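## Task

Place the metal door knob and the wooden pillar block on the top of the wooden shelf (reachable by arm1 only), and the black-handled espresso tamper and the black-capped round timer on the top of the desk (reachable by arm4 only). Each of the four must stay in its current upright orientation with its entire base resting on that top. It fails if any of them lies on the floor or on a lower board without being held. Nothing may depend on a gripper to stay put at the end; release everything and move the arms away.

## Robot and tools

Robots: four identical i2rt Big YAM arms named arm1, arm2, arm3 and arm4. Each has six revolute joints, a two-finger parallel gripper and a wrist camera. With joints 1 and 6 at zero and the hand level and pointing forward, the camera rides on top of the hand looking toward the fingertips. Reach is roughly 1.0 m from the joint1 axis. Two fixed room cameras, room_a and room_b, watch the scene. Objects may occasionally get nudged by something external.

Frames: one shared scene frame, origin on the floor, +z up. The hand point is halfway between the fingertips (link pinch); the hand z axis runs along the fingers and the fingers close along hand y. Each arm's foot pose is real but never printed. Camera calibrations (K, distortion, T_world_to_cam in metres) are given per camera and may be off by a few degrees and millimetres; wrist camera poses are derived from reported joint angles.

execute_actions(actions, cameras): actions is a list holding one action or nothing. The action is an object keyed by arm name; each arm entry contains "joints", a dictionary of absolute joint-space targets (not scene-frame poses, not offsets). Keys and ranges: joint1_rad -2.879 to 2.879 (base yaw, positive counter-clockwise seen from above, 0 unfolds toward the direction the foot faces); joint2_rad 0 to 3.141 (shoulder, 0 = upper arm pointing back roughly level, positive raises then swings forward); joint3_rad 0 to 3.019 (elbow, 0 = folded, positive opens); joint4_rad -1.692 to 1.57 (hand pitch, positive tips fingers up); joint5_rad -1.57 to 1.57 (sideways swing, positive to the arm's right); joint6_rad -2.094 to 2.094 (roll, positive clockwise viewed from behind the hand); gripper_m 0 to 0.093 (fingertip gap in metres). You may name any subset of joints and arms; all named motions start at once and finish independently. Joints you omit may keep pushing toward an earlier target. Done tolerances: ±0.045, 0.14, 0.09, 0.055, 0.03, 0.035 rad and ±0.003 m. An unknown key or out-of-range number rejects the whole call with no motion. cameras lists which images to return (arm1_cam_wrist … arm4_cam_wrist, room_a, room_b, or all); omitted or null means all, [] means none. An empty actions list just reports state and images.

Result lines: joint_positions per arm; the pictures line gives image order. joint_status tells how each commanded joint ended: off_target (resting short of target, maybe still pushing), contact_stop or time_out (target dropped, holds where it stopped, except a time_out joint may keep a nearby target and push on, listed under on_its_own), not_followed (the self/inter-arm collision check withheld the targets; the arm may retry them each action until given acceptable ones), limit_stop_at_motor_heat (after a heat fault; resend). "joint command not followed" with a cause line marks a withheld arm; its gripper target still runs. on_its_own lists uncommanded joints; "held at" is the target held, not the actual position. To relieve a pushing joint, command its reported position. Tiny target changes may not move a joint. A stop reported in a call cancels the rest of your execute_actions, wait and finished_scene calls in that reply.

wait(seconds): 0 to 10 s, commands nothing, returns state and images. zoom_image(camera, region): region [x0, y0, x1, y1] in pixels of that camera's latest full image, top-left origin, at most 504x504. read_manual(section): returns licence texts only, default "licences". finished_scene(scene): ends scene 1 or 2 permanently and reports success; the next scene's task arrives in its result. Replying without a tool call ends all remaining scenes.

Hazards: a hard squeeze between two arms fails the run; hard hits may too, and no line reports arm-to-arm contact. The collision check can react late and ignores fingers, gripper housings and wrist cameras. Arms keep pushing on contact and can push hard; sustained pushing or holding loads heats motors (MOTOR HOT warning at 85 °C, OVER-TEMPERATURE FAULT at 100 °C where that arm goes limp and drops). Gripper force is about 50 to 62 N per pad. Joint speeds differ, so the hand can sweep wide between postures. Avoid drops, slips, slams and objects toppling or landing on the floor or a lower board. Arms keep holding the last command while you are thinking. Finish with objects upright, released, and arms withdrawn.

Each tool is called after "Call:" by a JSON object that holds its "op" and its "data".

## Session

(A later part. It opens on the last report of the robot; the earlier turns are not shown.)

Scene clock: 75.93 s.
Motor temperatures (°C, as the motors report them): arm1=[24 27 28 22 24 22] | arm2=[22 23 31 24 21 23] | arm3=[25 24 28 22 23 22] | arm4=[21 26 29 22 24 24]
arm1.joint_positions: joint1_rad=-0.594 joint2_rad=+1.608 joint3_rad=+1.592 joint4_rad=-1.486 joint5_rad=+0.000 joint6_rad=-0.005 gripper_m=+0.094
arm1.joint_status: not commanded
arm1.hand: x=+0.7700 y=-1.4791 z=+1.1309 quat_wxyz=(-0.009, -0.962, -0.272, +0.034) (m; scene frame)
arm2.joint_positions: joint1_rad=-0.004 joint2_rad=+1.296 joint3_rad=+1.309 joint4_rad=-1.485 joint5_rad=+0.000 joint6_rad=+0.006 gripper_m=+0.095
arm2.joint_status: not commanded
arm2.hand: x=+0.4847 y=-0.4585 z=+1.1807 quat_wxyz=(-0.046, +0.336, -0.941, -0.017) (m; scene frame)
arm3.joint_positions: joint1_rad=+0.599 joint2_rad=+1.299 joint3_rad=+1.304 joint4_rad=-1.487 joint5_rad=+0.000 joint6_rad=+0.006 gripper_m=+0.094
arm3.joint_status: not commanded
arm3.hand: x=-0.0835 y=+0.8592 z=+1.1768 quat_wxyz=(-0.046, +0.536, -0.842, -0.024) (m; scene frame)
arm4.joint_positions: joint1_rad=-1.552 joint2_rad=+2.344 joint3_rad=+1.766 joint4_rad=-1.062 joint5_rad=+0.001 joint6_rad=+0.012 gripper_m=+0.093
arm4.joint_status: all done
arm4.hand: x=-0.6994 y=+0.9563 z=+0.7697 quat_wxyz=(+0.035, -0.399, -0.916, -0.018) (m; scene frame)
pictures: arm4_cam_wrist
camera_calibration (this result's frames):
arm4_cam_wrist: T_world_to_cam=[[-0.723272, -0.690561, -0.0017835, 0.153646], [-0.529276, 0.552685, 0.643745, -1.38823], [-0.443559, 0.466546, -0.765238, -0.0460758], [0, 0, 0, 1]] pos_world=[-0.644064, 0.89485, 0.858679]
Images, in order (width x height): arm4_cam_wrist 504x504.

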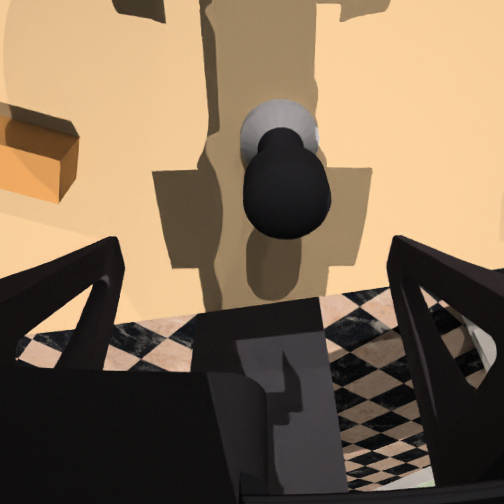

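Call:
{"op": "execute_actions", "data": {"actions": [{"arm4":{"joints":{"joint1_rad":-1.585,"joint2_rad":2.41,"joint3_rad":1.85,"joint4_rad":-1.02}}}], "cameras": ["arm4_cam_wrist"]}}

Scene clock: 78.73 s.
Motor temperatures (°C, as the motors report them): arm1=[24 27 28 22 24 22] | arm2=[22 23 31 24 21 23] | arm3=[25 24 28 22 23 22] | arm4=[21 26 29 22 24 24]
arm1.joint_positions: joint1_rad=-0.594 joint2_rad=+1.608 joint3_rad=+1.592 joint4_rad=-1.486 joint5_rad=+0.000 joint6_rad=-0.005 gripper_m=+0.094
arm1.joint_status: not commanded
arm1.hand: x=+0.7700 y=-1.4791 z=+1.1309 quat_wxyz=(-0.009, -0.962, -0.272, +0.034) (m; scene frame)
arm2.joint_positions: joint1_rad=-0.004 joint2_rad=+1.296 joint3_rad=+1.309 joint4_rad=-1.485 joint5_rad=+0.000 joint6_rad=+0.006 gripper_m=+0.095
arm2.joint_status: not commanded
arm2.hand: x=+0.4847 y=-0.4585 z=+1.1807 quat_wxyz=(-0.046, +0.336, -0.941, -0.017) (m; scene frame)
arm3.joint_positions: joint1_rad=+0.599 joint2_rad=+1.299 joint3_rad=+1.304 joint4_rad=-1.487 joint5_rad=+0.000 joint6_rad=+0.006 gripper_m=+0.094
arm3.joint_status: not commanded
arm3.hand: x=-0.0835 y=+0.8592 z=+1.1768 quat_wxyz=(-0.046, +0.536, -0.842, -0.024) (m; scene frame)
arm4.joint_positions: joint1_rad=-1.575 joint2_rad=+2.411 joint3_rad=+1.813 joint4_rad=-1.029 joint5_rad=+0.001 joint6_rad=+0.012 gripper_m=+0.093
arm4.joint_status: all done
arm4.hand: x=-0.7013 y=+0.9367 z=+0.7416 quat_wxyz=(+0.029, -0.409, -0.912, -0.016) (m; scene frame)
pictures: arm4_cam_wrist
camera_calibration (this result's frames):
arm4_cam_wrist: T_world_to_cam=[[-0.739192, -0.673493, -0.00155761, 0.111322], [-0.521786, 0.571221, 0.633598, -1.36491], [-0.425834, 0.469163, -0.773661, -0.0431046], [0, 0, 0, 1]] pos_world=[-0.648257, 0.874861, 0.831627]
Images, in order (width x height): arm4_cam_wrist 504x504.

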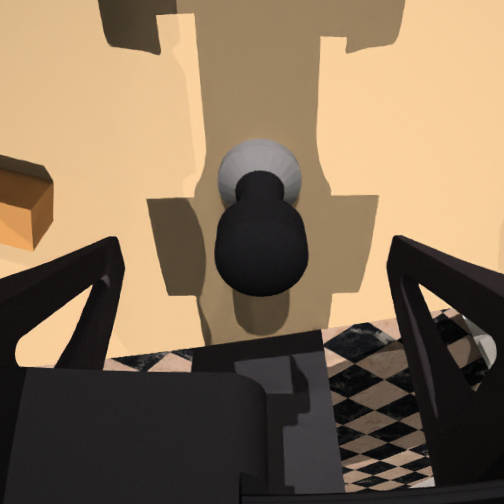

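Call:
{"op": "execute_actions", "data": {"actions": [{"arm4":{"joints":{"joint2_rad":2.41,"joint3_rad":1.77,"joint4_rad":-0.96}}}], "cameras": ["arm4_cam_wrist"]}}

Scene clock: 82.77 s.
Motor temperatures (°C, as the motors report them): arm1=[24 27 28 22 24 22] | arm2=[22 23 31 24 21 23] | arm3=[25 24 28 22 23 22] | arm4=[21 27 29 22 24 24]
arm1.joint_positions: joint1_rad=-0.594 joint2_rad=+1.608 joint3_rad=+1.592 joint4_rad=-1.486 joint5_rad=+0.000 joint6_rad=-0.005 gripper_m=+0.094
arm1.joint_status: not commanded
arm1.hand: x=+0.7700 y=-1.4791 z=+1.1309 quat_wxyz=(-0.009, -0.962, -0.272, +0.034) (m; scene frame)
arm2.joint_positions: joint1_rad=-0.004 joint2_rad=+1.296 joint3_rad=+1.309 joint4_rad=-1.485 joint5_rad=+0.000 joint6_rad=+0.006 gripper_m=+0.095
arm2.joint_status: not commanded
arm2.hand: x=+0.4847 y=-0.4585 z=+1.1807 quat_wxyz=(-0.046, +0.336, -0.941, -0.017) (m; scene frame)
arm3.joint_positions: joint1_rad=+0.599 joint2_rad=+1.299 joint3_rad=+1.304 joint4_rad=-1.487 joint5_rad=+0.000 joint6_rad=+0.006 gripper_m=+0.094
arm3.joint_status: not commanded
arm3.hand: x=-0.0835 y=+0.8592 z=+1.1768 quat_wxyz=(-0.046, +0.536, -0.842, -0.024) (m; scene frame)
arm4.joint_positions: joint1_rad=-1.575 joint2_rad=+2.411 joint3_rad=+1.763 joint4_rad=-0.972 joint5_rad=+0.001 joint6_rad=+0.012 gripper_m=+0.093
arm4.joint_status: all done
arm4.hand: x=-0.7079 y=+0.9441 z=+0.7259 quat_wxyz=(+0.026, -0.409, -0.912, -0.015) (m; scene frame)
pictures: arm4_cam_wrist
camera_calibration (this result's frames):
arm4_cam_wrist: T_world_to_cam=[[-0.739214, -0.673469, -0.00155478, 0.11137], [-0.524355, 0.574092, 0.628864, -1.36375], [-0.422628, 0.465681, -0.777514, -0.0530794], [0, 0, 0, 1]] pos_world=[-0.655197, 0.882641, 0.816518]
Images, in order (width x height): arm4_cam_wrist 504x504.

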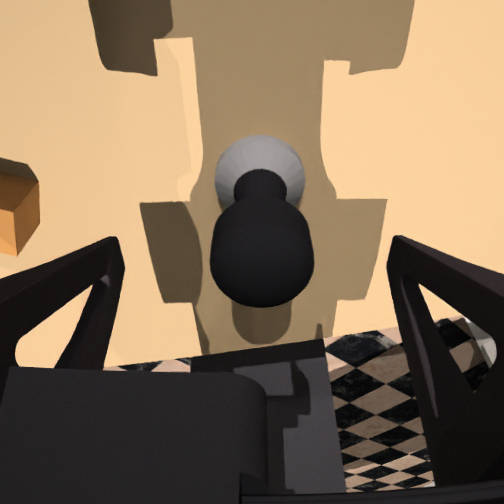

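Still slightly above; go down another 2 cm.

Call:
{"op": "execute_actions", "data": {"actions": [{"arm4":{"joints":{"joint2_rad":2.44,"joint3_rad":1.73,"joint4_rad":-0.89}}}], "cameras": ["arm4_cam_wrist"]}}

Call:
{"op": "execute_actions", "data": {"actions": [{"arm4":{"joints":{"gripper_m":0}}}], "cameras": ["arm4_cam_wrist"]}}

Scene clock: 86.30 s.
Motor temperatures (°C, as the motors report them): arm1=[24 27 28 22 24 22] | arm2=[22 23 31 24 21 23] | arm3=[25 24 28 22 23 22] | arm4=[21 27 29 22 24 24]
arm1.joint_positions: joint1_rad=-0.594 joint2_rad=+1.608 joint3_rad=+1.592 joint4_rad=-1.486 joint5_rad=+0.000 joint6_rad=-0.005 gripper_m=+0.094
arm1.joint_status: not commanded
arm1.hand: x=+0.7700 y=-1.4791 z=+1.1309 quat_wxyz=(-0.009, -0.962, -0.272, +0.034) (m; scene frame)
arm2.joint_positions: joint1_rad=-0.004 joint2_rad=+1.296 joint3_rad=+1.309 joint4_rad=-1.485 joint5_rad=+0.000 joint6_rad=+0.006 gripper_m=+0.095
arm2.joint_status: not commanded
arm2.hand: x=+0.4847 y=-0.4585 z=+1.1807 quat_wxyz=(-0.046, +0.336, -0.941, -0.017) (m; scene frame)
arm3.joint_positions: joint1_rad=+0.599 joint2_rad=+1.299 joint3_rad=+1.304 joint4_rad=-1.487 joint5_rad=+0.000 joint6_rad=+0.006 gripper_m=+0.094
arm3.joint_status: not commanded
arm3.hand: x=-0.0835 y=+0.8592 z=+1.1768 quat_wxyz=(-0.046, +0.536, -0.842, -0.024) (m; scene frame)
arm4.joint_positions: joint1_rad=-1.575 joint2_rad=+2.439 joint3_rad=+1.726 joint4_rad=-0.903 joint5_rad=+0.001 joint6_rad=+0.012 gripper_m=+0.093
arm4.joint_status: all done
arm4.hand: x=-0.7140 y=+0.9511 z=+0.6973 quat_wxyz=(+0.024, -0.409, -0.912, -0.014) (m; scene frame)
pictures: arm4_cam_wrist
camera_calibration (this result's frames):
arm4_cam_wrist: T_world_to_cam=[[-0.739231, -0.67345, -0.00155279, 0.111498], [-0.526269, 0.576232, 0.625298, -1.35385], [-0.420213, 0.463057, -0.780384, -0.0749543], [0, 0, 0, 1]] pos_world=[-0.661564, 0.889928, 0.788241]
Images, in order (width x height): arm4_cam_wrist 504x504.

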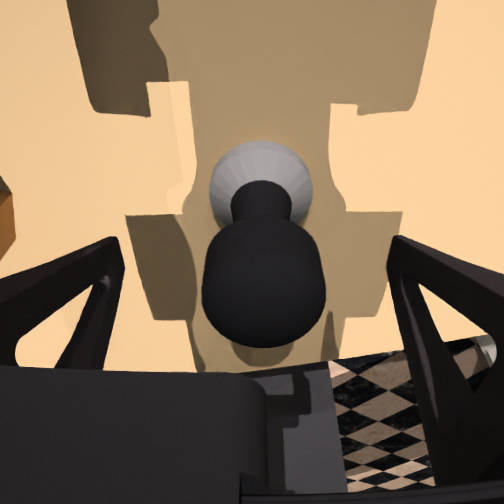

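Scene clock: 87.00 s.
Motor temperatures (°C, as the motors report them): arm1=[24 27 28 22 24 22] | arm2=[22 23 31 24 21 23] | arm3=[25 24 28 22 23 22] | arm4=[21 27 29 22 24 24]
arm1.joint_positions: joint1_rad=-0.594 joint2_rad=+1.608 joint3_rad=+1.592 joint4_rad=-1.486 joint5_rad=+0.000 joint6_rad=-0.005 gripper_m=+0.094
arm1.joint_status: not commanded
arm1.hand: x=+0.7700 y=-1.4791 z=+1.1309 quat_wxyz=(-0.009, -0.962, -0.272, +0.034) (m; scene frame)
arm2.joint_positions: joint1_rad=-0.004 joint2_rad=+1.296 joint3_rad=+1.309 joint4_rad=-1.485 joint5_rad=+0.000 joint6_rad=+0.006 gripper_m=+0.095
arm2.joint_status: not commanded
arm2.hand: x=+0.4847 y=-0.4585 z=+1.1807 quat_wxyz=(-0.046, +0.336, -0.941, -0.017) (m; scene frame)
arm3.joint_positions: joint1_rad=+0.599 joint2_rad=+1.299 joint3_rad=+1.304 joint4_rad=-1.487 joint5_rad=+0.000 joint6_rad=+0.006 gripper_m=+0.094
arm3.joint_status: not commanded
arm3.hand: x=-0.0835 y=+0.8592 z=+1.1768 quat_wxyz=(-0.046, +0.536, -0.842, -0.024) (m; scene frame)
arm4.joint_positions: joint1_rad=-1.576 joint2_rad=+2.439 joint3_rad=+1.726 joint4_rad=-0.897 joint5_rad=+0.000 joint6_rad=+0.011 gripper_m=+0.000
arm4.joint_status: all done
arm4.hand: x=-0.7133 y=+0.9498 z=+0.6972 quat_wxyz=(+0.021, -0.409, -0.912, -0.013) (m; scene frame)
pictures: arm4_cam_wrist
camera_calibration (this result's frames):
arm4_cam_wrist: T_world_to_cam=[[-0.739276, -0.673398, -0.00234276, 0.111614], [-0.528987, 0.578578, 0.620822, -1.35375], [-0.416705, 0.460198, -0.783948, -0.0664332], [0, 0, 0, 1]] pos_world=[-0.661288, 0.888985, 0.788621]
Images, in order (width x height): arm4_cam_wrist 504x504.

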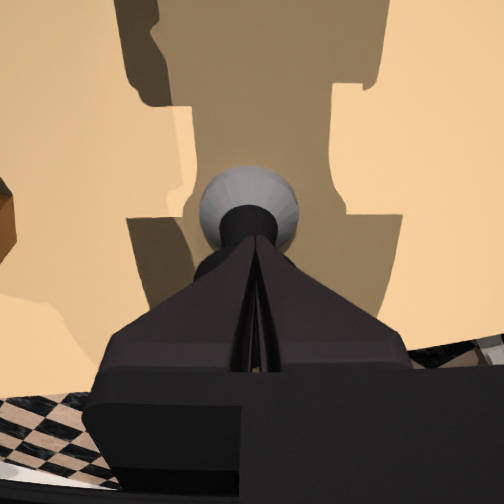

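Call:
{"op": "execute_actions", "data": {"actions": [{"arm4":{"joints":{"gripper_m":0.093}}}], "cameras": []}}

Call:
{"op": "execute_actions", "data": {"actions": [{"arm4":{"joints":{"joint1_rad":-1.565,"joint2_rad":2.40,"joint3_rad":1.58,"joint4_rad":-0.79}}}], "cameras": ["arm4_cam_wrist"]}}

Scene clock: 91.57 s.
Motor temperatures (°C, as the motors report them): arm1=[24 27 28 22 24 22] | arm2=[22 23 31 24 21 23] | arm3=[25 24 28 22 23 22] | arm4=[21 27 29 22 24 24]
arm1.joint_positions: joint1_rad=-0.594 joint2_rad=+1.608 joint3_rad=+1.592 joint4_rad=-1.486 joint5_rad=+0.000 joint6_rad=-0.005 gripper_m=+0.094
arm1.joint_status: not commanded
arm1.hand: x=+0.7700 y=-1.4791 z=+1.1309 quat_wxyz=(-0.009, -0.962, -0.272, +0.034) (m; scene frame)
arm2.joint_positions: joint1_rad=-0.004 joint2_rad=+1.296 joint3_rad=+1.309 joint4_rad=-1.485 joint5_rad=+0.000 joint6_rad=+0.006 gripper_m=+0.095
arm2.joint_status: not commanded
arm2.hand: x=+0.4847 y=-0.4585 z=+1.1807 quat_wxyz=(-0.046, +0.336, -0.941, -0.017) (m; scene frame)
arm3.joint_positions: joint1_rad=+0.599 joint2_rad=+1.299 joint3_rad=+1.304 joint4_rad=-1.487 joint5_rad=+0.000 joint6_rad=+0.006 gripper_m=+0.094
arm3.joint_status: not commanded
arm3.hand: x=-0.0835 y=+0.8592 z=+1.1768 quat_wxyz=(-0.046, +0.536, -0.842, -0.024) (m; scene frame)
arm4.joint_positions: joint1_rad=-1.576 joint2_rad=+2.439 joint3_rad=+1.726 joint4_rad=-0.897 joint5_rad=+0.000 joint6_rad=+0.011 gripper_m=+0.093
arm4.joint_status: all done
arm4.hand: x=-0.7133 y=+0.9498 z=+0.6972 quat_wxyz=(+0.021, -0.409, -0.912, -0.013) (m; scene frame)
pictures: none
No camera images: the call's "cameras" was empty. Leave "cameras" out to get every camera's image.

Scene clock: 92.50 s.
Motor temperatures (°C, as the motors report them): arm1=[24 27 28 22 24 22] | arm2=[22 23 31 24 21 23] | arm3=[25 24 28 22 23 22] | arm4=[21 27 29 22 24 24]
arm1.joint_positions: joint1_rad=-0.594 joint2_rad=+1.608 joint3_rad=+1.592 joint4_rad=-1.486 joint5_rad=+0.000 joint6_rad=-0.005 gripper_m=+0.094
arm1.joint_status: not commanded
arm1.hand: x=+0.7700 y=-1.4791 z=+1.1309 quat_wxyz=(-0.009, -0.962, -0.272, +0.034) (m; scene frame)
arm2.joint_positions: joint1_rad=-0.004 joint2_rad=+1.296 joint3_rad=+1.309 joint4_rad=-1.485 joint5_rad=+0.000 joint6_rad=+0.006 gripper_m=+0.095
arm2.joint_status: not commanded
arm2.hand: x=+0.4847 y=-0.4585 z=+1.1807 quat_wxyz=(-0.046, +0.336, -0.941, -0.017) (m; scene frame)
arm3.joint_positions: joint1_rad=+0.599 joint2_rad=+1.299 joint3_rad=+1.304 joint4_rad=-1.487 joint5_rad=+0.000 joint6_rad=+0.006 gripper_m=+0.094
arm3.joint_status: not commanded
arm3.hand: x=-0.0835 y=+0.8592 z=+1.1768 quat_wxyz=(-0.046, +0.536, -0.842, -0.024) (m; scene frame)
arm4.joint_positions: joint1_rad=-1.576 joint2_rad=+2.411 joint3_rad=+1.570 joint4_rad=-0.802 joint5_rad=+0.000 joint6_rad=+0.011 gripper_m=+0.093
arm4.joint_status: all done
arm4.hand: x=-0.7452 y=+0.9852 z=+0.6731 quat_wxyz=(+0.036, -0.409, -0.912, -0.019) (m; scene frame)
pictures: arm4_cam_wrist
camera_calibration (this result's frames):
arm4_cam_wrist: T_world_to_cam=[[-0.739177, -0.673506, -0.0023809, 0.111984], [-0.515466, 0.563445, 0.645619, -1.36783], [-0.433487, 0.478454, -0.763656, -0.159077], [0, 0, 0, 1]] pos_world=[-0.69125, 0.922229, 0.761882]
Images, in order (width x height): arm4_cam_wrist 504x504.

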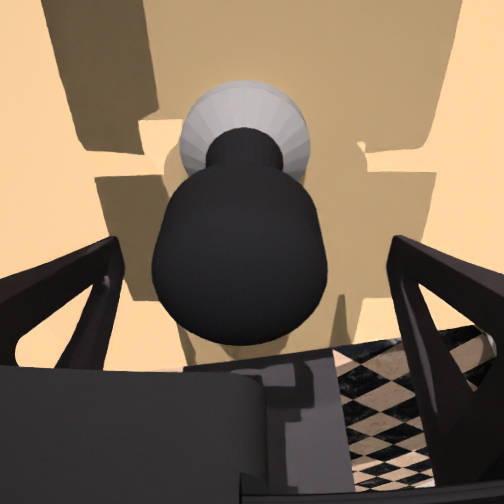

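Call:
{"op": "execute_actions", "data": {"actions": [{"arm4":{"joints":{"joint2_rad":2.43,"joint4_rad":-0.76}}}], "cameras": []}}

Call:
{"op": "execute_actions", "data": {"actions": [{"arm4":{"joints":{"gripper_m":0}}}], "cameras": ["arm4_cam_wrist"]}}

Scene clock: 95.80 s.
Motor temperatures (°C, as the motors report them): arm1=[24 27 28 22 24 22] | arm2=[22 23 31 24 21 23] | arm3=[25 24 28 22 23 22] | arm4=[21 27 28 22 24 24]
arm1.joint_positions: joint1_rad=-0.594 joint2_rad=+1.608 joint3_rad=+1.592 joint4_rad=-1.486 joint5_rad=+0.000 joint6_rad=-0.005 gripper_m=+0.094
arm1.joint_status: not commanded
arm1.hand: x=+0.7700 y=-1.4791 z=+1.1309 quat_wxyz=(-0.009, -0.962, -0.272, +0.034) (m; scene frame)
arm2.joint_positions: joint1_rad=-0.004 joint2_rad=+1.296 joint3_rad=+1.309 joint4_rad=-1.485 joint5_rad=+0.000 joint6_rad=+0.006 gripper_m=+0.095
arm2.joint_status: not commanded
arm2.hand: x=+0.4847 y=-0.4585 z=+1.1807 quat_wxyz=(-0.046, +0.336, -0.941, -0.017) (m; scene frame)
arm3.joint_positions: joint1_rad=+0.599 joint2_rad=+1.299 joint3_rad=+1.304 joint4_rad=-1.487 joint5_rad=+0.000 joint6_rad=+0.006 gripper_m=+0.094
arm3.joint_status: not commanded
arm3.hand: x=-0.0835 y=+0.8592 z=+1.1768 quat_wxyz=(-0.046, +0.536, -0.842, -0.024) (m; scene frame)
arm4.joint_positions: joint1_rad=-1.576 joint2_rad=+2.421 joint3_rad=+1.570 joint4_rad=-0.773 joint5_rad=+0.000 joint6_rad=+0.011 gripper_m=+0.093
arm4.joint_status: all done
arm4.hand: x=-0.7427 y=+0.9825 z=+0.6666 quat_wxyz=(+0.027, -0.409, -0.912, -0.016) (m; scene frame)
pictures: none
No camera images: the call's "cameras" was empty. Leave "cameras" out to get every camera's image.

Scene clock: 96.50 s.
Motor temperatures (°C, as the motors report them): arm1=[24 27 28 22 24 22] | arm2=[22 23 31 24 21 23] | arm3=[25 24 28 22 23 22] | arm4=[21 27 28 22 24 24]
arm1.joint_positions: joint1_rad=-0.594 joint2_rad=+1.608 joint3_rad=+1.592 joint4_rad=-1.486 joint5_rad=+0.000 joint6_rad=-0.005 gripper_m=+0.094
arm1.joint_status: not commanded
arm1.hand: x=+0.7700 y=-1.4791 z=+1.1309 quat_wxyz=(-0.009, -0.962, -0.272, +0.034) (m; scene frame)
arm2.joint_positions: joint1_rad=-0.004 joint2_rad=+1.296 joint3_rad=+1.309 joint4_rad=-1.485 joint5_rad=+0.000 joint6_rad=+0.006 gripper_m=+0.095
arm2.joint_status: not commanded
arm2.hand: x=+0.4847 y=-0.4585 z=+1.1807 quat_wxyz=(-0.046, +0.336, -0.941, -0.017) (m; scene frame)
arm3.joint_positions: joint1_rad=+0.599 joint2_rad=+1.299 joint3_rad=+1.304 joint4_rad=-1.487 joint5_rad=+0.000 joint6_rad=+0.006 gripper_m=+0.094
arm3.joint_status: not commanded
arm3.hand: x=-0.0835 y=+0.8592 z=+1.1768 quat_wxyz=(-0.046, +0.536, -0.842, -0.024) (m; scene frame)
arm4.joint_positions: joint1_rad=-1.575 joint2_rad=+2.422 joint3_rad=+1.570 joint4_rad=-0.771 joint5_rad=-0.001 joint6_rad=+0.011 gripper_m=+0.044
arm4.joint_status: gripper_m off_target (ended at +0.044, target +0.000)
arm4.hand: x=-0.7421 y=+0.9827 z=+0.6663 quat_wxyz=(+0.027, -0.409, -0.912, -0.016) (m; scene frame)
pictures: arm4_cam_wrist
camera_calibration (this result's frames):
arm4_cam_wrist: T_world_to_cam=[[-0.738498, -0.674248, -0.00314889, 0.114337], [-0.524901, 0.571975, 0.630337, -1.36571], [-0.423202, 0.467155, -0.776316, -0.134588], [0, 0, 0, 1]] pos_world=[-0.689381, 0.921115, 0.756732]
Images, in order (width x height): arm4_cam_wrist 504x504.

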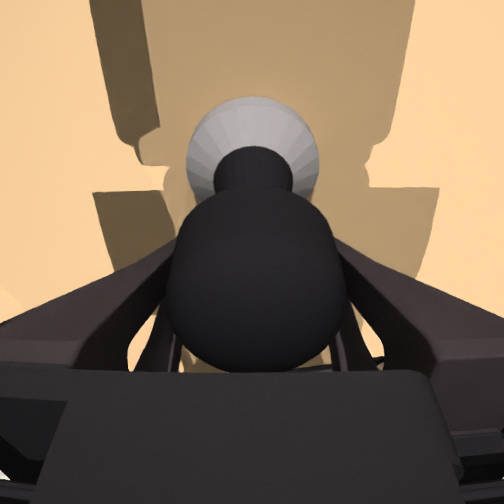

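Call:
{"op": "execute_actions", "data": {"actions": [{"arm4":{"joints":{"joint2_rad":1.9,"joint3_rad":1.83,"joint4_rad":-1.5}}}], "cameras": []}}

Call:
{"op": "execute_actions", "data": {"actions": [{"arm4":{"joints":{"joint1_rad":1.75}},"arm3":{"joints":{"joint1_rad":1.54,"joint2_rad":2.2,"joint3_rad":1.93,"joint4_rad":-1.3,"joint6_rad":1.57}}}], "cameras": []}}

Call:
{"op": "execute_actions", "data": {"actions": [{"arm4":{"joints":{"joint2_rad":2.3,"joint3_rad":1.8,"joint4_rad":-1.1}},"arm3":{"joints":{"joint2_rad":2.49,"joint4_rad":-1.02}}}], "cameras": ["arm3_cam_wrist","arm4_cam_wrist","room_a"]}}

Scene clock: 108.13 s.
Motor temperatures (°C, as the motors report them): arm1=[24 27 29 22 24 22] | arm2=[22 23 31 24 21 23] | arm3=[25 24 28 22 23 22] | arm4=[21 27 28 22 24 24]
arm1.joint_positions: joint1_rad=-0.594 joint2_rad=+1.608 joint3_rad=+1.592 joint4_rad=-1.486 joint5_rad=+0.000 joint6_rad=-0.005 gripper_m=+0.094
arm1.joint_status: not commanded
arm1.hand: x=+0.7700 y=-1.4791 z=+1.1309 quat_wxyz=(-0.009, -0.962, -0.272, +0.034) (m; scene frame)
arm2.joint_positions: joint1_rad=-0.004 joint2_rad=+1.296 joint3_rad=+1.309 joint4_rad=-1.485 joint5_rad=+0.000 joint6_rad=+0.006 gripper_m=+0.095
arm2.joint_status: not commanded
arm2.hand: x=+0.4847 y=-0.4585 z=+1.1807 quat_wxyz=(-0.046, +0.336, -0.941, -0.017) (m; scene frame)
arm3.joint_positions: joint1_rad=+0.599 joint2_rad=+1.299 joint3_rad=+1.304 joint4_rad=-1.487 joint5_rad=+0.000 joint6_rad=+0.006 gripper_m=+0.094
arm3.joint_status: not commanded
arm3.hand: x=-0.0835 y=+0.8592 z=+1.1768 quat_wxyz=(-0.046, +0.536, -0.842, -0.024) (m; scene frame)
arm4.joint_positions: joint1_rad=-1.575 joint2_rad=+1.940 joint3_rad=+1.798 joint4_rad=-1.490 joint5_rad=-0.001 joint6_rad=+0.011 gripper_m=+0.044
arm4.joint_status: all done
arm4.hand: x=-0.7453 y=+0.9824 z=+1.0299 quat_wxyz=(+0.031, -0.409, -0.912, -0.018) (m; scene frame)
pictures: none
No camera images: the call's "cameras" was empty. Leave "cameras" out to get every camera's image.

Scene clock: 110.87 s.
Motor temperatures (°C, as the motors report them): arm1=[24 27 29 22 24 22] | arm2=[22 23 31 24 21 23] | arm3=[25 24 29 22 23 22] | arm4=[21 27 29 22 24 24]
arm1.joint_positions: joint1_rad=-0.594 joint2_rad=+1.608 joint3_rad=+1.592 joint4_rad=-1.486 joint5_rad=+0.000 joint6_rad=-0.005 gripper_m=+0.094
arm1.joint_status: not commanded
arm1.hand: x=+0.7700 y=-1.4791 z=+1.1309 quat_wxyz=(-0.009, -0.962, -0.272, +0.034) (m; scene frame)
arm2.joint_positions: joint1_rad=-0.004 joint2_rad=+1.296 joint3_rad=+1.309 joint4_rad=-1.485 joint5_rad=+0.000 joint6_rad=+0.006 gripper_m=+0.095
arm2.joint_status: not commanded
arm2.hand: x=+0.4847 y=-0.4585 z=+1.1807 quat_wxyz=(-0.046, +0.336, -0.941, -0.017) (m; scene frame)
arm3.joint_positions: joint1_rad=+1.533 joint2_rad=+2.220 joint3_rad=+1.884 joint4_rad=-1.300 joint5_rad=-0.002 joint6_rad=+1.562 gripper_m=+0.094
arm3.joint_status: all done
arm3.hand: x=-0.5559 y=+1.0768 z=+0.9212 quat_wxyz=(-0.015, +0.252, -0.967, +0.030) (m; scene frame)
arm4.joint_positions: joint1_rad=+1.763 joint2_rad=+1.940 joint3_rad=+1.798 joint4_rad=-1.490 joint5_rad=-0.002 joint6_rad=+0.009 gripper_m=+0.044
arm4.joint_status: all done
arm4.hand: x=-1.6093 y=+1.7626 z=+1.0401 quat_wxyz=(+0.005, +0.948, -0.317, +0.026) (m; scene frame)
pictures: none
No camera images: the call's "cameras" was empty. Leave "cameras" out to get every camera's image.

Scene clock: 112.23 s.
Motor temperatures (°C, as the motors report them): arm1=[24 27 29 22 24 22] | arm2=[22 23 31 24 21 23] | arm3=[25 24 29 22 23 22] | arm4=[21 27 29 22 24 24]
arm1.joint_positions: joint1_rad=-0.594 joint2_rad=+1.608 joint3_rad=+1.592 joint4_rad=-1.486 joint5_rad=+0.000 joint6_rad=-0.005 gripper_m=+0.094
arm1.joint_status: not commanded
arm1.hand: x=+0.7700 y=-1.4791 z=+1.1309 quat_wxyz=(-0.009, -0.962, -0.272, +0.034) (m; scene frame)
arm2.joint_positions: joint1_rad=-0.004 joint2_rad=+1.296 joint3_rad=+1.309 joint4_rad=-1.485 joint5_rad=+0.000 joint6_rad=+0.006 gripper_m=+0.095
arm2.joint_status: not commanded
arm2.hand: x=+0.4847 y=-0.4585 z=+1.1807 quat_wxyz=(-0.046, +0.336, -0.941, -0.017) (m; scene frame)
arm3.joint_positions: joint1_rad=+1.533 joint2_rad=+2.507 joint3_rad=+1.911 joint4_rad=-1.033 joint5_rad=-0.002 joint6_rad=+1.563 gripper_m=+0.094
arm3.joint_status: all done
arm3.hand: x=-0.5629 y=+1.0958 z=+0.7422 quat_wxyz=(-0.014, +0.252, -0.967, +0.026) (m; scene frame)
arm4.joint_positions: joint1_rad=+1.763 joint2_rad=+2.341 joint3_rad=+1.774 joint4_rad=-1.110 joint5_rad=-0.002 joint6_rad=+0.009 gripper_m=+0.044
arm4.joint_status: all done
arm4.hand: x=-1.6461 y=+1.7926 z=+0.7861 quat_wxyz=(+0.012, +0.947, -0.317, +0.048) (m; scene frame)
pictures: arm3_cam_wrist, arm4_cam_wrist, room_a
camera_calibration (this result's frames):
arm3_cam_wrist: T_world_to_cam=[[0.478844, -0.876576, 0.0482035, 1.19379], [-0.732093, -0.368409, 0.572988, -0.426432], [-0.484509, -0.309661, -0.818145, 0.798925], [0, 0, 0, 1]] pos_world=[-0.496738, 1.13674, 0.840433]
arm4_cam_wrist: T_world_to_cam=[[0.591483, 0.806235, 0.0115007, -0.482961], [0.602363, -0.451307, 0.658392, 1.28896], [0.536009, -0.3825, -0.752587, 2.28089], [0, 0, 0, 1]] pos_world=[-1.71334, 1.84354, 0.873483]
Images, in order (width x height): arm3_cam_wrist 504x504, arm4_cam_wrist 504x504, room_a 672x504.

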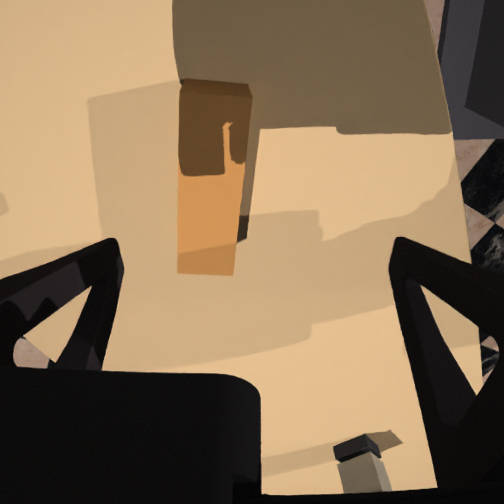

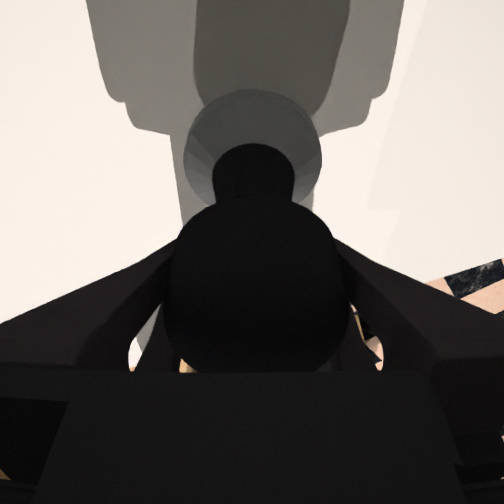

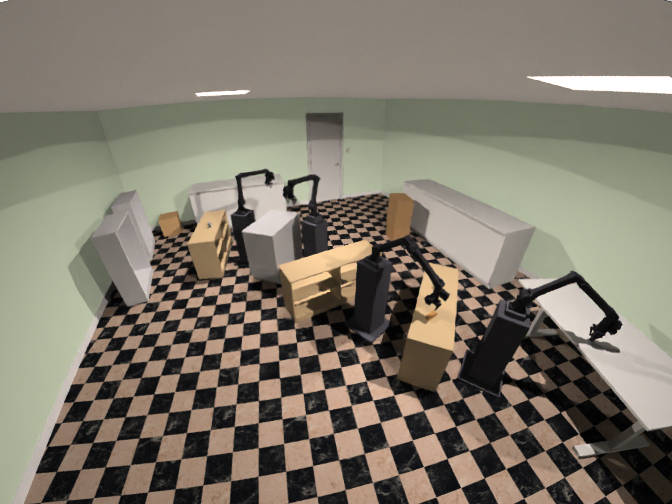

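Call:
{"op": "execute_actions", "data": {"actions": [{"arm4":{"joints":{"joint2_rad":2.39,"joint3_rad":1.87,"joint4_rad":-1.07}},"arm3":{"joints":{"joint1_rad":1.58,"joint2_rad":2.63,"joint3_rad":2.0,"joint4_rad":-0.92}}}], "cameras": ["arm3_cam_wrist","arm4_cam_wrist"]}}

Scene clock: 116.87 s.
Motor temperatures (°C, as the motors report them): arm1=[24 27 29 22 24 22] | arm2=[22 23 31 24 21 23] | arm3=[25 25 29 22 23 22] | arm4=[21 27 29 22 24 24]
arm1.joint_positions: joint1_rad=-0.594 joint2_rad=+1.608 joint3_rad=+1.592 joint4_rad=-1.486 joint5_rad=+0.000 joint6_rad=-0.005 gripper_m=+0.094
arm1.joint_status: not commanded
arm1.hand: x=+0.7700 y=-1.4791 z=+1.1309 quat_wxyz=(-0.009, -0.962, -0.272, +0.034) (m; scene frame)
arm2.joint_positions: joint1_rad=-0.004 joint2_rad=+1.296 joint3_rad=+1.309 joint4_rad=-1.485 joint5_rad=+0.000 joint6_rad=+0.006 gripper_m=+0.095
arm2.joint_status: not commanded
arm2.hand: x=+0.4847 y=-0.4585 z=+1.1807 quat_wxyz=(-0.046, +0.336, -0.941, -0.017) (m; scene frame)
arm3.joint_positions: joint1_rad=+1.584 joint2_rad=+2.638 joint3_rad=+1.975 joint4_rad=-0.932 joint5_rad=-0.002 joint6_rad=+1.563 gripper_m=+0.094
arm3.joint_status: all done
arm3.hand: x=-0.5984 y=+1.0898 z=+0.6742 quat_wxyz=(-0.010, +0.277, -0.961, +0.009) (m; scene frame)
arm4.joint_positions: joint1_rad=+1.763 joint2_rad=+2.384 joint3_rad=+1.825 joint4_rad=-1.079 joint5_rad=-0.002 joint6_rad=+0.009 gripper_m=+0.044
arm4.joint_status: all done
arm4.hand: x=-1.6625 y=+1.8049 z=+0.7741 quat_wxyz=(+0.006, +0.948, -0.317, +0.030) (m; scene frame)
pictures: arm3_cam_wrist, arm4_cam_wrist
camera_calibration (this result's frames):
arm3_cam_wrist: T_world_to_cam=[[0.524359, -0.85137, 0.0147391, 1.2311], [-0.70184, -0.422333, 0.573634, -0.339207], [-0.48215, -0.311135, -0.818979, 0.727807], [0, 0, 0, 1]] pos_world=[-0.532695, 1.13131, 0.772494]
arm4_cam_wrist: T_world_to_cam=[[0.591572, 0.806169, 0.0116165, -0.482813], [0.622274, -0.465695, 0.629209, 1.39391], [0.512658, -0.364994, -0.777149, 2.23393], [0, 0, 0, 1]] pos_world=[-1.72702, 1.85374, 0.864645]
Images, in order (width x height): arm3_cam_wrist 504x504, arm4_cam_wrist 504x504.

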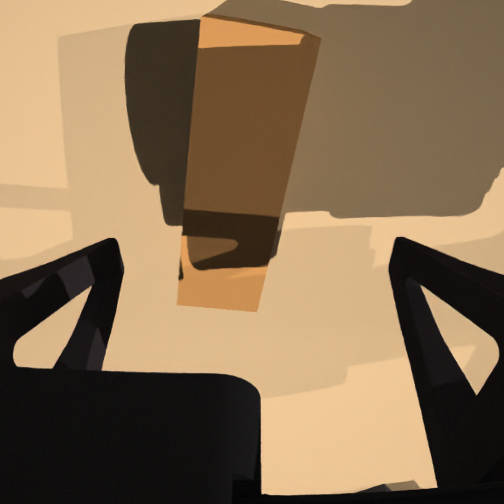

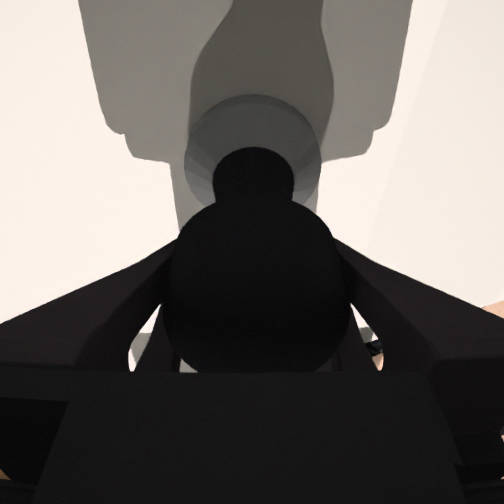

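Call:
{"op": "execute_actions", "data": {"actions": [{"arm4":{"joints":{"joint2_rad":2.43,"joint4_rad":-1.03}},"arm3":{"joints":{"joint2_rad":2.715,"joint4_rad":-0.85}}}], "cameras": ["arm3_cam_wrist","arm4_cam_wrist"]}}

Scene clock: 119.50 s.
Motor temperatures (°C, as the motors report them): arm1=[24 27 29 22 24 22] | arm2=[22 23 31 24 21 23] | arm3=[25 25 29 22 23 22] | arm4=[21 27 29 22 24 24]
arm1.joint_positions: joint1_rad=-0.594 joint2_rad=+1.608 joint3_rad=+1.592 joint4_rad=-1.486 joint5_rad=+0.000 joint6_rad=-0.005 gripper_m=+0.094
arm1.joint_status: not commanded
arm1.hand: x=+0.7700 y=-1.4791 z=+1.1309 quat_wxyz=(-0.009, -0.962, -0.272, +0.034) (m; scene frame)
arm2.joint_positions: joint1_rad=-0.004 joint2_rad=+1.296 joint3_rad=+1.309 joint4_rad=-1.485 joint5_rad=+0.000 joint6_rad=+0.006 gripper_m=+0.095
arm2.joint_status: not commanded
arm2.hand: x=+0.4847 y=-0.4585 z=+1.1807 quat_wxyz=(-0.046, +0.336, -0.941, -0.017) (m; scene frame)
arm3.joint_positions: joint1_rad=+1.584 joint2_rad=+2.710 joint3_rad=+1.979 joint4_rad=-0.861 joint5_rad=-0.002 joint6_rad=+1.564 gripper_m=+0.094
arm3.joint_status: all done
arm3.hand: x=-0.5933 y=+1.0830 z=+0.6272 quat_wxyz=(-0.010, +0.277, -0.961, +0.008) (m; scene frame)
arm4.joint_positions: joint1_rad=+1.763 joint2_rad=+2.390 joint3_rad=+1.831 joint4_rad=-1.062 joint5_rad=-0.002 joint6_rad=+0.009 gripper_m=+0.044
arm4.joint_status: all done
arm4.hand: x=-1.6669 y=+1.8081 z=+0.7723 quat_wxyz=(+0.003, +0.948, -0.317, +0.021) (m; scene frame)
pictures: arm3_cam_wrist, arm4_cam_wrist
camera_calibration (this result's frames):
arm3_cam_wrist: T_world_to_cam=[[0.52375, -0.851775, 0.0128209, 1.2246], [-0.701578, -0.422761, 0.573639, -0.310944], [-0.483191, -0.309438, -0.819008, 0.687273], [0, 0, 0, 1]] pos_world=[-0.52745, 1.12429, 0.725551]
arm4_cam_wrist: T_world_to_cam=[[0.591613, 0.806137, 0.0116683, -0.482738], [0.63113, -0.472086, 0.615475, 1.43627], [0.501666, -0.356759, -0.78807, 2.21122], [0, 0, 0, 1]] pos_world=[-1.73017, 1.85607, 0.864238]
Images, in order (width x height): arm3_cam_wrist 504x504, arm4_cam_wrist 504x504.

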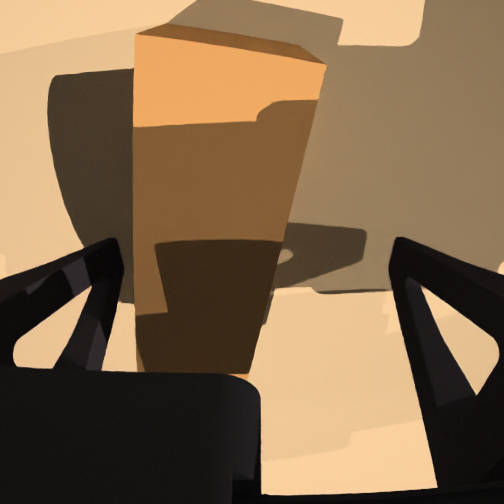

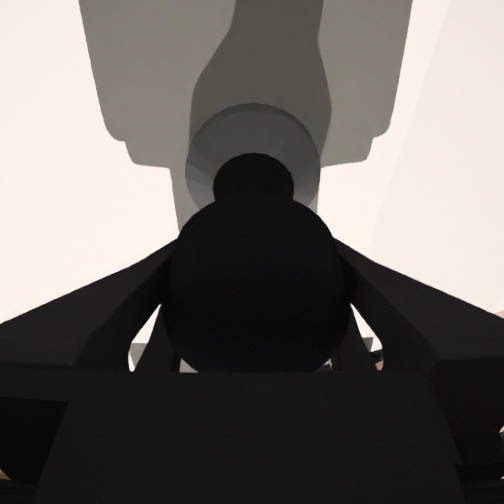

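Arm4 has touched down; release it and close arm3.

Call:
{"op": "execute_actions", "data": {"actions": [{"arm4":{"joints":{"joint2_rad":2.40,"gripper_m":0.093}},"arm3":{"joints":{"gripper_m":0}}}], "cameras": ["arm3_cam_wrist","arm4_cam_wrist"]}}

Call:
{"op": "execute_actions", "data": {"actions": [{"arm4":{"joints":{"joint2_rad":1.9,"joint3_rad":1.83,"joint4_rad":-1.5}},"arm3":{"joints":{"joint2_rad":1.9,"joint3_rad":1.83,"joint4_rad":-1.5}}}], "cameras": []}}

Call:
{"op": "execute_actions", "data": {"actions": [{"arm3":{"joints":{"joint1_rad":-1.58}}}], "cameras": ["arm3_cam_wrist"]}}

Call:
{"op": "execute_actions", "data": {"actions": [{"arm4":{"joints":{"joint1_rad":-1.75,"joint3_rad":1.6,"joint2_rad":1.9,"joint4_rad":-1.0}}}], "cameras": ["arm4_cam_wrist"]}}

Scene clock: 124.80 s.
Motor temperatures (°C, as the motors report them): arm1=[24 27 29 22 24 22] | arm2=[22 23 31 24 21 23] | arm3=[25 25 28 22 23 22] | arm4=[21 27 29 22 24 24]
arm1.joint_positions: joint1_rad=-0.594 joint2_rad=+1.608 joint3_rad=+1.592 joint4_rad=-1.486 joint5_rad=+0.000 joint6_rad=-0.005 gripper_m=+0.094
arm1.joint_status: not commanded
arm1.hand: x=+0.7700 y=-1.4791 z=+1.1309 quat_wxyz=(-0.009, -0.962, -0.272, +0.034) (m; scene frame)
arm2.joint_positions: joint1_rad=-0.004 joint2_rad=+1.296 joint3_rad=+1.309 joint4_rad=-1.485 joint5_rad=+0.000 joint6_rad=+0.006 gripper_m=+0.095
arm2.joint_status: not commanded
arm2.hand: x=+0.4847 y=-0.4585 z=+1.1807 quat_wxyz=(-0.046, +0.336, -0.941, -0.017) (m; scene frame)
arm3.joint_positions: joint1_rad=+1.584 joint2_rad=+2.710 joint3_rad=+1.979 joint4_rad=-0.860 joint5_rad=-0.002 joint6_rad=+1.564 gripper_m=+0.034
arm3.joint_status: gripper_m off_target (ended at +0.034, target +0.000)
arm3.hand: x=-0.5934 y=+1.0831 z=+0.6272 quat_wxyz=(-0.010, +0.277, -0.961, +0.008) (m; scene frame)
arm4.joint_positions: joint1_rad=+1.763 joint2_rad=+2.392 joint3_rad=+1.831 joint4_rad=-1.043 joint5_rad=-0.002 joint6_rad=+0.009 gripper_m=+0.093
arm4.joint_status: all done
arm4.hand: x=-1.6701 y=+1.8105 z=+0.7704 quat_wxyz=(+0.001, +0.948, -0.317, +0.014) (m; scene frame)
pictures: arm3_cam_wrist, arm4_cam_wrist
camera_calibration (this result's frames):
arm3_cam_wrist: T_world_to_cam=[[0.523116, -0.852176, 0.0120469, 1.22533], [-0.701669, -0.422617, 0.573634, -0.31115], [-0.483746, -0.30853, -0.819023, 0.685968], [0, 0, 0, 1]] pos_world=[-0.527479, 1.12434, 0.725549]
arm4_cam_wrist: T_world_to_cam=[[0.591652, 0.806108, 0.0117148, -0.482663], [0.639047, -0.477795, 0.602769, 1.47389], [0.491495, -0.349143, -0.79783, 2.18893], [0, 0, 0, 1]] pos_world=[-1.73216, 1.85755, 0.863632]
Images, in order (width x height): arm3_cam_wrist 504x504, arm4_cam_wrist 504x504.

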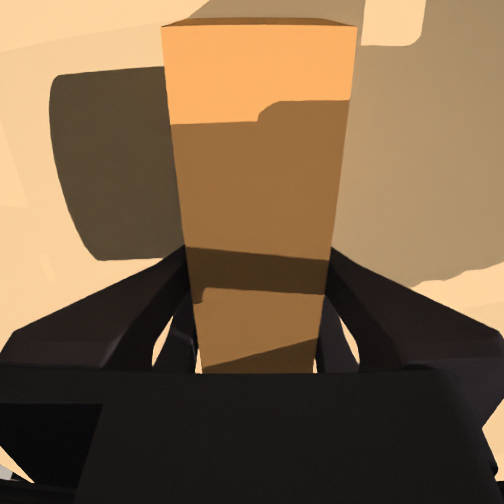

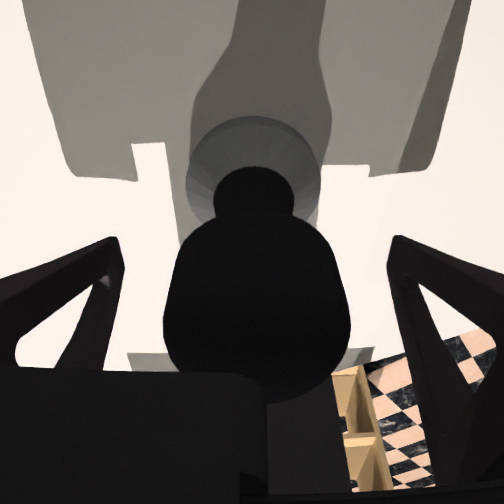

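Scene clock: 126.70 s.
Motor temperatures (°C, as the motors report them): arm1=[24 27 29 22 24 22] | arm2=[22 23 31 24 21 23] | arm3=[25 26 28 22 23 22] | arm4=[21 27 29 22 24 24]
arm1.joint_positions: joint1_rad=-0.594 joint2_rad=+1.608 joint3_rad=+1.592 joint4_rad=-1.486 joint5_rad=+0.000 joint6_rad=-0.005 gripper_m=+0.094
arm1.joint_status: not commanded
arm1.hand: x=+0.7700 y=-1.4791 z=+1.1309 quat_wxyz=(-0.009, -0.962, -0.272, +0.034) (m; scene frame)
arm2.joint_positions: joint1_rad=-0.004 joint2_rad=+1.296 joint3_rad=+1.309 joint4_rad=-1.485 joint5_rad=+0.000 joint6_rad=+0.006 gripper_m=+0.095
arm2.joint_status: not commanded
arm2.hand: x=+0.4847 y=-0.4585 z=+1.1807 quat_wxyz=(-0.046, +0.336, -0.941, -0.017) (m; scene frame)
arm3.joint_positions: joint1_rad=+1.584 joint2_rad=+1.909 joint3_rad=+1.824 joint4_rad=-1.489 joint5_rad=-0.002 joint6_rad=+1.564 gripper_m=+0.034
arm3.joint_status: all done
arm3.hand: x=-0.5566 y=+1.0093 z=+1.0877 quat_wxyz=(-0.008, +0.277, -0.961, +0.000) (m; scene frame)
arm4.joint_positions: joint1_rad=+1.763 joint2_rad=+1.915 joint3_rad=+1.820 joint4_rad=-1.489 joint5_rad=-0.002 joint6_rad=+0.009 gripper_m=+0.093
arm4.joint_status: all done
arm4.hand: x=-1.6136 y=+1.7657 z=+1.0623 quat_wxyz=(-0.003, +0.948, -0.317, +0.004) (m; scene frame)
pictures: none
No camera images: the call's "cameras" was empty. Leave "cameras" out to get every camera's image.

Scene clock: 129.50 s.
Motor temperatures (°C, as the motors report them): arm1=[24 27 29 22 24 22] | arm2=[22 23 31 24 21 23] | arm3=[25 26 28 22 23 22] | arm4=[21 27 29 22 24 24]
arm1.joint_positions: joint1_rad=-0.594 joint2_rad=+1.608 joint3_rad=+1.592 joint4_rad=-1.486 joint5_rad=+0.000 joint6_rad=-0.005 gripper_m=+0.094
arm1.joint_status: not commanded
arm1.hand: x=+0.7700 y=-1.4791 z=+1.1309 quat_wxyz=(-0.009, -0.962, -0.272, +0.034) (m; scene frame)
arm2.joint_positions: joint1_rad=-0.004 joint2_rad=+1.296 joint3_rad=+1.309 joint4_rad=-1.485 joint5_rad=+0.000 joint6_rad=+0.006 gripper_m=+0.095
arm2.joint_status: not commanded
arm2.hand: x=+0.4847 y=-0.4585 z=+1.1807 quat_wxyz=(-0.046, +0.336, -0.941, -0.017) (m; scene frame)
arm3.joint_positions: joint1_rad=-1.587 joint2_rad=+1.909 joint3_rad=+1.824 joint4_rad=-1.489 joint5_rad=+0.001 joint6_rad=+1.564 gripper_m=+0.034
arm3.joint_status: all done
arm3.hand: x=+0.0497 y=-0.0059 z=+1.0873 quat_wxyz=(+0.004, -0.965, -0.262, -0.007) (m; scene frame)
arm4.joint_positions: joint1_rad=+1.763 joint2_rad=+1.915 joint3_rad=+1.820 joint4_rad=-1.489 joint5_rad=-0.002 joint6_rad=+0.009 gripper_m=+0.093
arm4.joint_status: not commanded
arm4.hand: x=-1.6136 y=+1.7657 z=+1.0623 quat_wxyz=(-0.003, +0.948, -0.317, +0.004) (m; scene frame)
pictures: arm3_cam_wrist
camera_calibration (this result's frames):
arm3_cam_wrist: T_world_to_cam=[[-0.497484, 0.867463, -0.00431186, 0.0340108], [0.694077, 0.40102, 0.597863, -0.674912], [0.520353, 0.294434, -0.801587, 0.972522], [0, 0, 0, 1]] pos_world=[-0.020694, -0.0451938, 1.18321]
Images, in order (width x height): arm3_cam_wrist 504x504.

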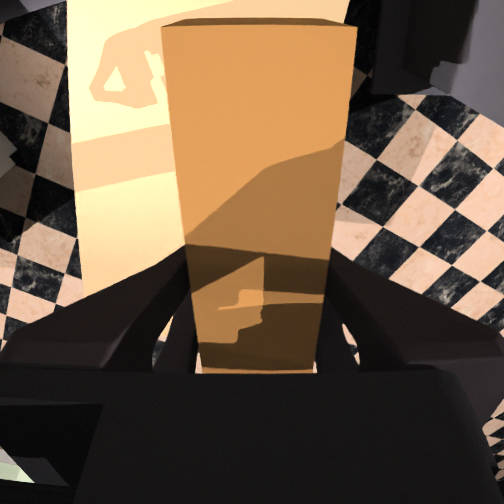

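Scene clock: 132.30 s.
Motor temperatures (°C, as the motors report them): arm1=[24 27 29 22 24 22] | arm2=[22 23 31 24 21 23] | arm3=[25 26 28 22 23 22] | arm4=[21 27 29 22 24 24]
arm1.joint_positions: joint1_rad=-0.594 joint2_rad=+1.608 joint3_rad=+1.592 joint4_rad=-1.486 joint5_rad=+0.000 joint6_rad=-0.005 gripper_m=+0.094
arm1.joint_status: not commanded
arm1.hand: x=+0.7700 y=-1.4791 z=+1.1309 quat_wxyz=(-0.009, -0.962, -0.272, +0.034) (m; scene frame)
arm2.joint_positions: joint1_rad=-0.004 joint2_rad=+1.296 joint3_rad=+1.309 joint4_rad=-1.485 joint5_rad=+0.000 joint6_rad=+0.006 gripper_m=+0.095
arm2.joint_status: not commanded
arm2.hand: x=+0.4847 y=-0.4585 z=+1.1807 quat_wxyz=(-0.046, +0.336, -0.941, -0.017) (m; scene frame)
arm3.joint_positions: joint1_rad=-1.587 joint2_rad=+1.909 joint3_rad=+1.824 joint4_rad=-1.489 joint5_rad=+0.001 joint6_rad=+1.564 gripper_m=+0.034
arm3.joint_status: not commanded
arm3.hand: x=+0.0497 y=-0.0059 z=+1.0873 quat_wxyz=(+0.004, -0.965, -0.262, -0.007) (m; scene frame)
arm4.joint_positions: joint1_rad=-1.761 joint2_rad=+1.917 joint3_rad=+1.595 joint4_rad=-1.003 joint5_rad=+0.001 joint6_rad=+0.009 gripper_m=+0.093
arm4.joint_status: all done
arm4.hand: x=-0.8054 y=+0.8738 z=+0.9729 quat_wxyz=(-0.104, -0.488, -0.865, +0.055) (m; scene frame)
pictures: arm4_cam_wrist
camera_calibration (this result's frames):
arm4_cam_wrist: T_world_to_cam=[[-0.85045, -0.526053, 0.00158043, -0.229077], [-0.486929, 0.788329, 0.376081, -1.44095], [-0.199085, 0.319069, -0.926585, 0.583612], [0, 0, 0, 1]] pos_world=[-0.780271, 0.829224, 1.08304]
Images, in order (width x height): arm4_cam_wrist 504x504.

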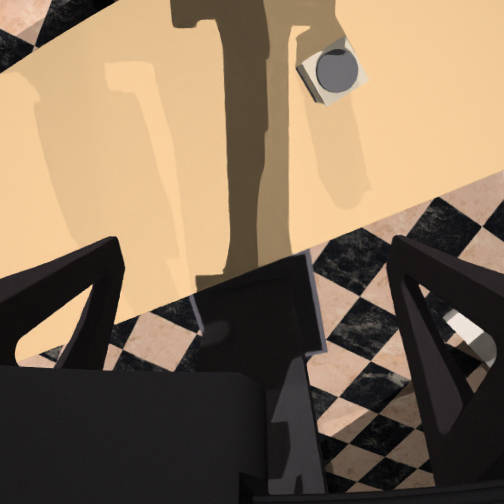

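Call:
{"op": "execute_actions", "data": {"actions": [{"arm4":{"joints":{"joint1_rad":-1.88,"joint3_rad":2.14,"joint2_rad":2.48,"joint4_rad":-1.22}},"arm3":{"joints":{"joint2_rad":2.58,"joint3_rad":2.0,"joint4_rad":-0.97}}}], "cameras": ["arm4_cam_wrist","arm3_cam_wrist","room_b"]}}

Scene clock: 139.53 s.
Motor temperatures (°C, as the motors report them): arm1=[24 27 29 22 24 22] | arm2=[22 23 31 24 21 23] | arm3=[25 26 29 22 23 22] | arm4=[21 27 29 22 24 24]
arm1.joint_positions: joint1_rad=-0.594 joint2_rad=+1.608 joint3_rad=+1.592 joint4_rad=-1.486 joint5_rad=+0.000 joint6_rad=-0.005 gripper_m=+0.094
arm1.joint_status: not commanded
arm1.hand: x=+0.7700 y=-1.4791 z=+1.1309 quat_wxyz=(-0.009, -0.962, -0.272, +0.034) (m; scene frame)
arm2.joint_positions: joint1_rad=-0.004 joint2_rad=+1.296 joint3_rad=+1.309 joint4_rad=-1.485 joint5_rad=+0.000 joint6_rad=+0.006 gripper_m=+0.095
arm2.joint_status: not commanded
arm2.hand: x=+0.4847 y=-0.4585 z=+1.1807 quat_wxyz=(-0.046, +0.336, -0.941, -0.017) (m; scene frame)
arm3.joint_positions: joint1_rad=-1.587 joint2_rad=+2.596 joint3_rad=+1.971 joint4_rad=-0.982 joint5_rad=+0.001 joint6_rad=+1.565 gripper_m=+0.034
arm3.joint_status: all done
arm3.hand: x=+0.1002 y=-0.0806 z=+0.7001 quat_wxyz=(+0.020, -0.965, -0.262, -0.003) (m; scene frame)
arm4.joint_positions: joint1_rad=-1.893 joint2_rad=+2.495 joint3_rad=+2.094 joint4_rad=-1.212 joint5_rad=+0.000 joint6_rad=+0.009 gripper_m=+0.093
arm4.joint_status: all done
arm4.hand: x=-0.8510 y=+0.7732 z=+0.7773 quat_wxyz=(+0.021, -0.547, -0.836, -0.016) (m; scene frame)
pictures: arm3_cam_wrist, arm4_cam_wrist, room_b
camera_calibration (this result's frames):
arm3_cam_wrist: T_world_to_cam=[[-0.497422, 0.867028, 0.0288736, 0.098969], [0.703945, 0.38396, 0.597525, -0.450697], [0.506985, 0.317547, -0.80133, 0.660933], [0, 0, 0, 1]] pos_world=[0.0314115, -0.122637, 0.796071]
arm4_cam_wrist: T_world_to_cam=[[-0.911562, -0.411161, 0.000859159, -0.46083], [-0.320824, 0.712585, 0.623935, -1.30302], [-0.25715, 0.56848, -0.781476, 0.0703198], [0, 0, 0, 1]] pos_world=[-0.820032, 0.699061, 0.868348]
Images, in order (width x height): arm3_cam_wrist 504x504, arm4_cam_wrist 504x504, room_b 672x504.

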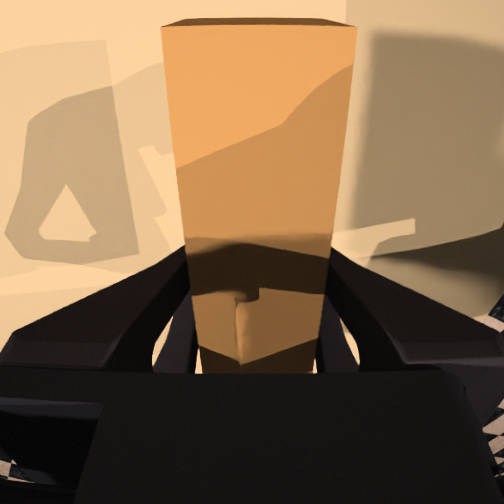

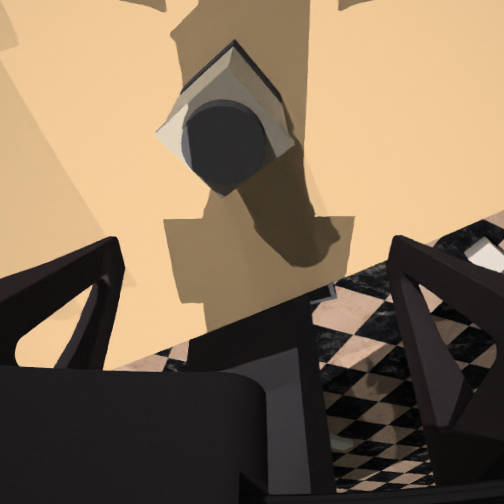

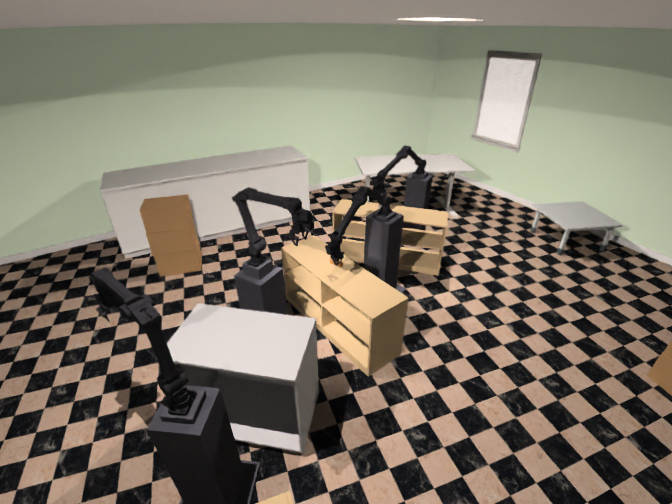

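Call:
{"op": "execute_actions", "data": {"actions": [{"arm4":{"joints":{"joint1_rad":-1.865,"joint3_rad":2.1,"joint2_rad":2.66,"joint4_rad":-1.02,"joint6_rad":0.78}},"arm3":{"joints":{"joint2_rad":2.69,"joint4_rad":-0.88}}}], "cameras": ["arm4_cam_wrist","arm3_cam_wrist"]}}

Scene clock: 144.37 s.
Motor temperatures (°C, as the motors report them): arm1=[24 27 29 22 24 22] | arm2=[22 23 31 24 21 23] | arm3=[25 26 29 22 23 22] | arm4=[21 27 30 22 24 24]
arm1.joint_positions: joint1_rad=-0.594 joint2_rad=+1.608 joint3_rad=+1.592 joint4_rad=-1.486 joint5_rad=+0.000 joint6_rad=-0.005 gripper_m=+0.094
arm1.joint_status: not commanded
arm1.hand: x=+0.7700 y=-1.4791 z=+1.1309 quat_wxyz=(-0.009, -0.962, -0.272, +0.034) (m; scene frame)
arm2.joint_positions: joint1_rad=-0.004 joint2_rad=+1.296 joint3_rad=+1.309 joint4_rad=-1.485 joint5_rad=+0.000 joint6_rad=+0.006 gripper_m=+0.095
arm2.joint_status: not commanded
arm2.hand: x=+0.4847 y=-0.4585 z=+1.1807 quat_wxyz=(-0.046, +0.336, -0.941, -0.017) (m; scene frame)
arm3.joint_positions: joint1_rad=-1.587 joint2_rad=+2.705 joint3_rad=+1.973 joint4_rad=-0.892 joint5_rad=+0.002 joint6_rad=+1.565 gripper_m=+0.034
arm3.joint_status: all done
arm3.hand: x=+0.0930 y=-0.0654 z=+0.6288 quat_wxyz=(+0.028, -0.965, -0.262, +0.000) (m; scene frame)
arm4.joint_positions: joint1_rad=-1.877 joint2_rad=+2.665 joint3_rad=+2.086 joint4_rad=-1.030 joint5_rad=-0.002 joint6_rad=+0.767 gripper_m=+0.093
arm4.joint_status: all done
arm4.hand: x=-0.8434 y=+0.7854 z=+0.6570 quat_wxyz=(+0.024, -0.813, -0.581, -0.007) (m; scene frame)
pictures: arm3_cam_wrist, arm4_cam_wrist
camera_calibration (this result's frames):
arm3_cam_wrist: T_world_to_cam=[[-0.497684, 0.866177, 0.0452556, 0.0739156], [0.708789, 0.376071, 0.596816, -0.409363], [0.499929, 0.329103, -0.801101, 0.603888], [0, 0, 0, 1]] pos_world=[0.0250373, -0.108816, 0.724745]
arm4_cam_wrist: T_world_to_cam=[[-0.949409, 0.312163, 0.0343, -1.0707], [0.266642, 0.74359, 0.613169, -0.75604], [0.165903, 0.591294, -0.789207, 0.315355], [0, 0, 0, 1]] pos_world=[-0.867258, 0.709948, 0.749186]
Images, in order (width x height): arm3_cam_wrist 504x504, arm4_cam_wrist 504x504.

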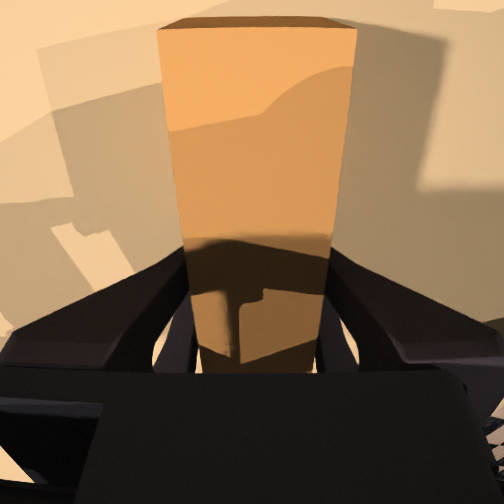

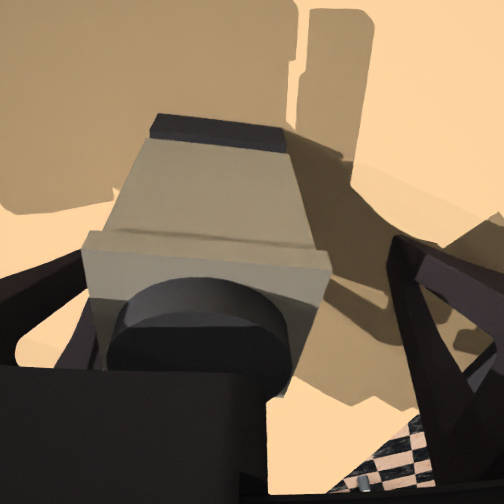

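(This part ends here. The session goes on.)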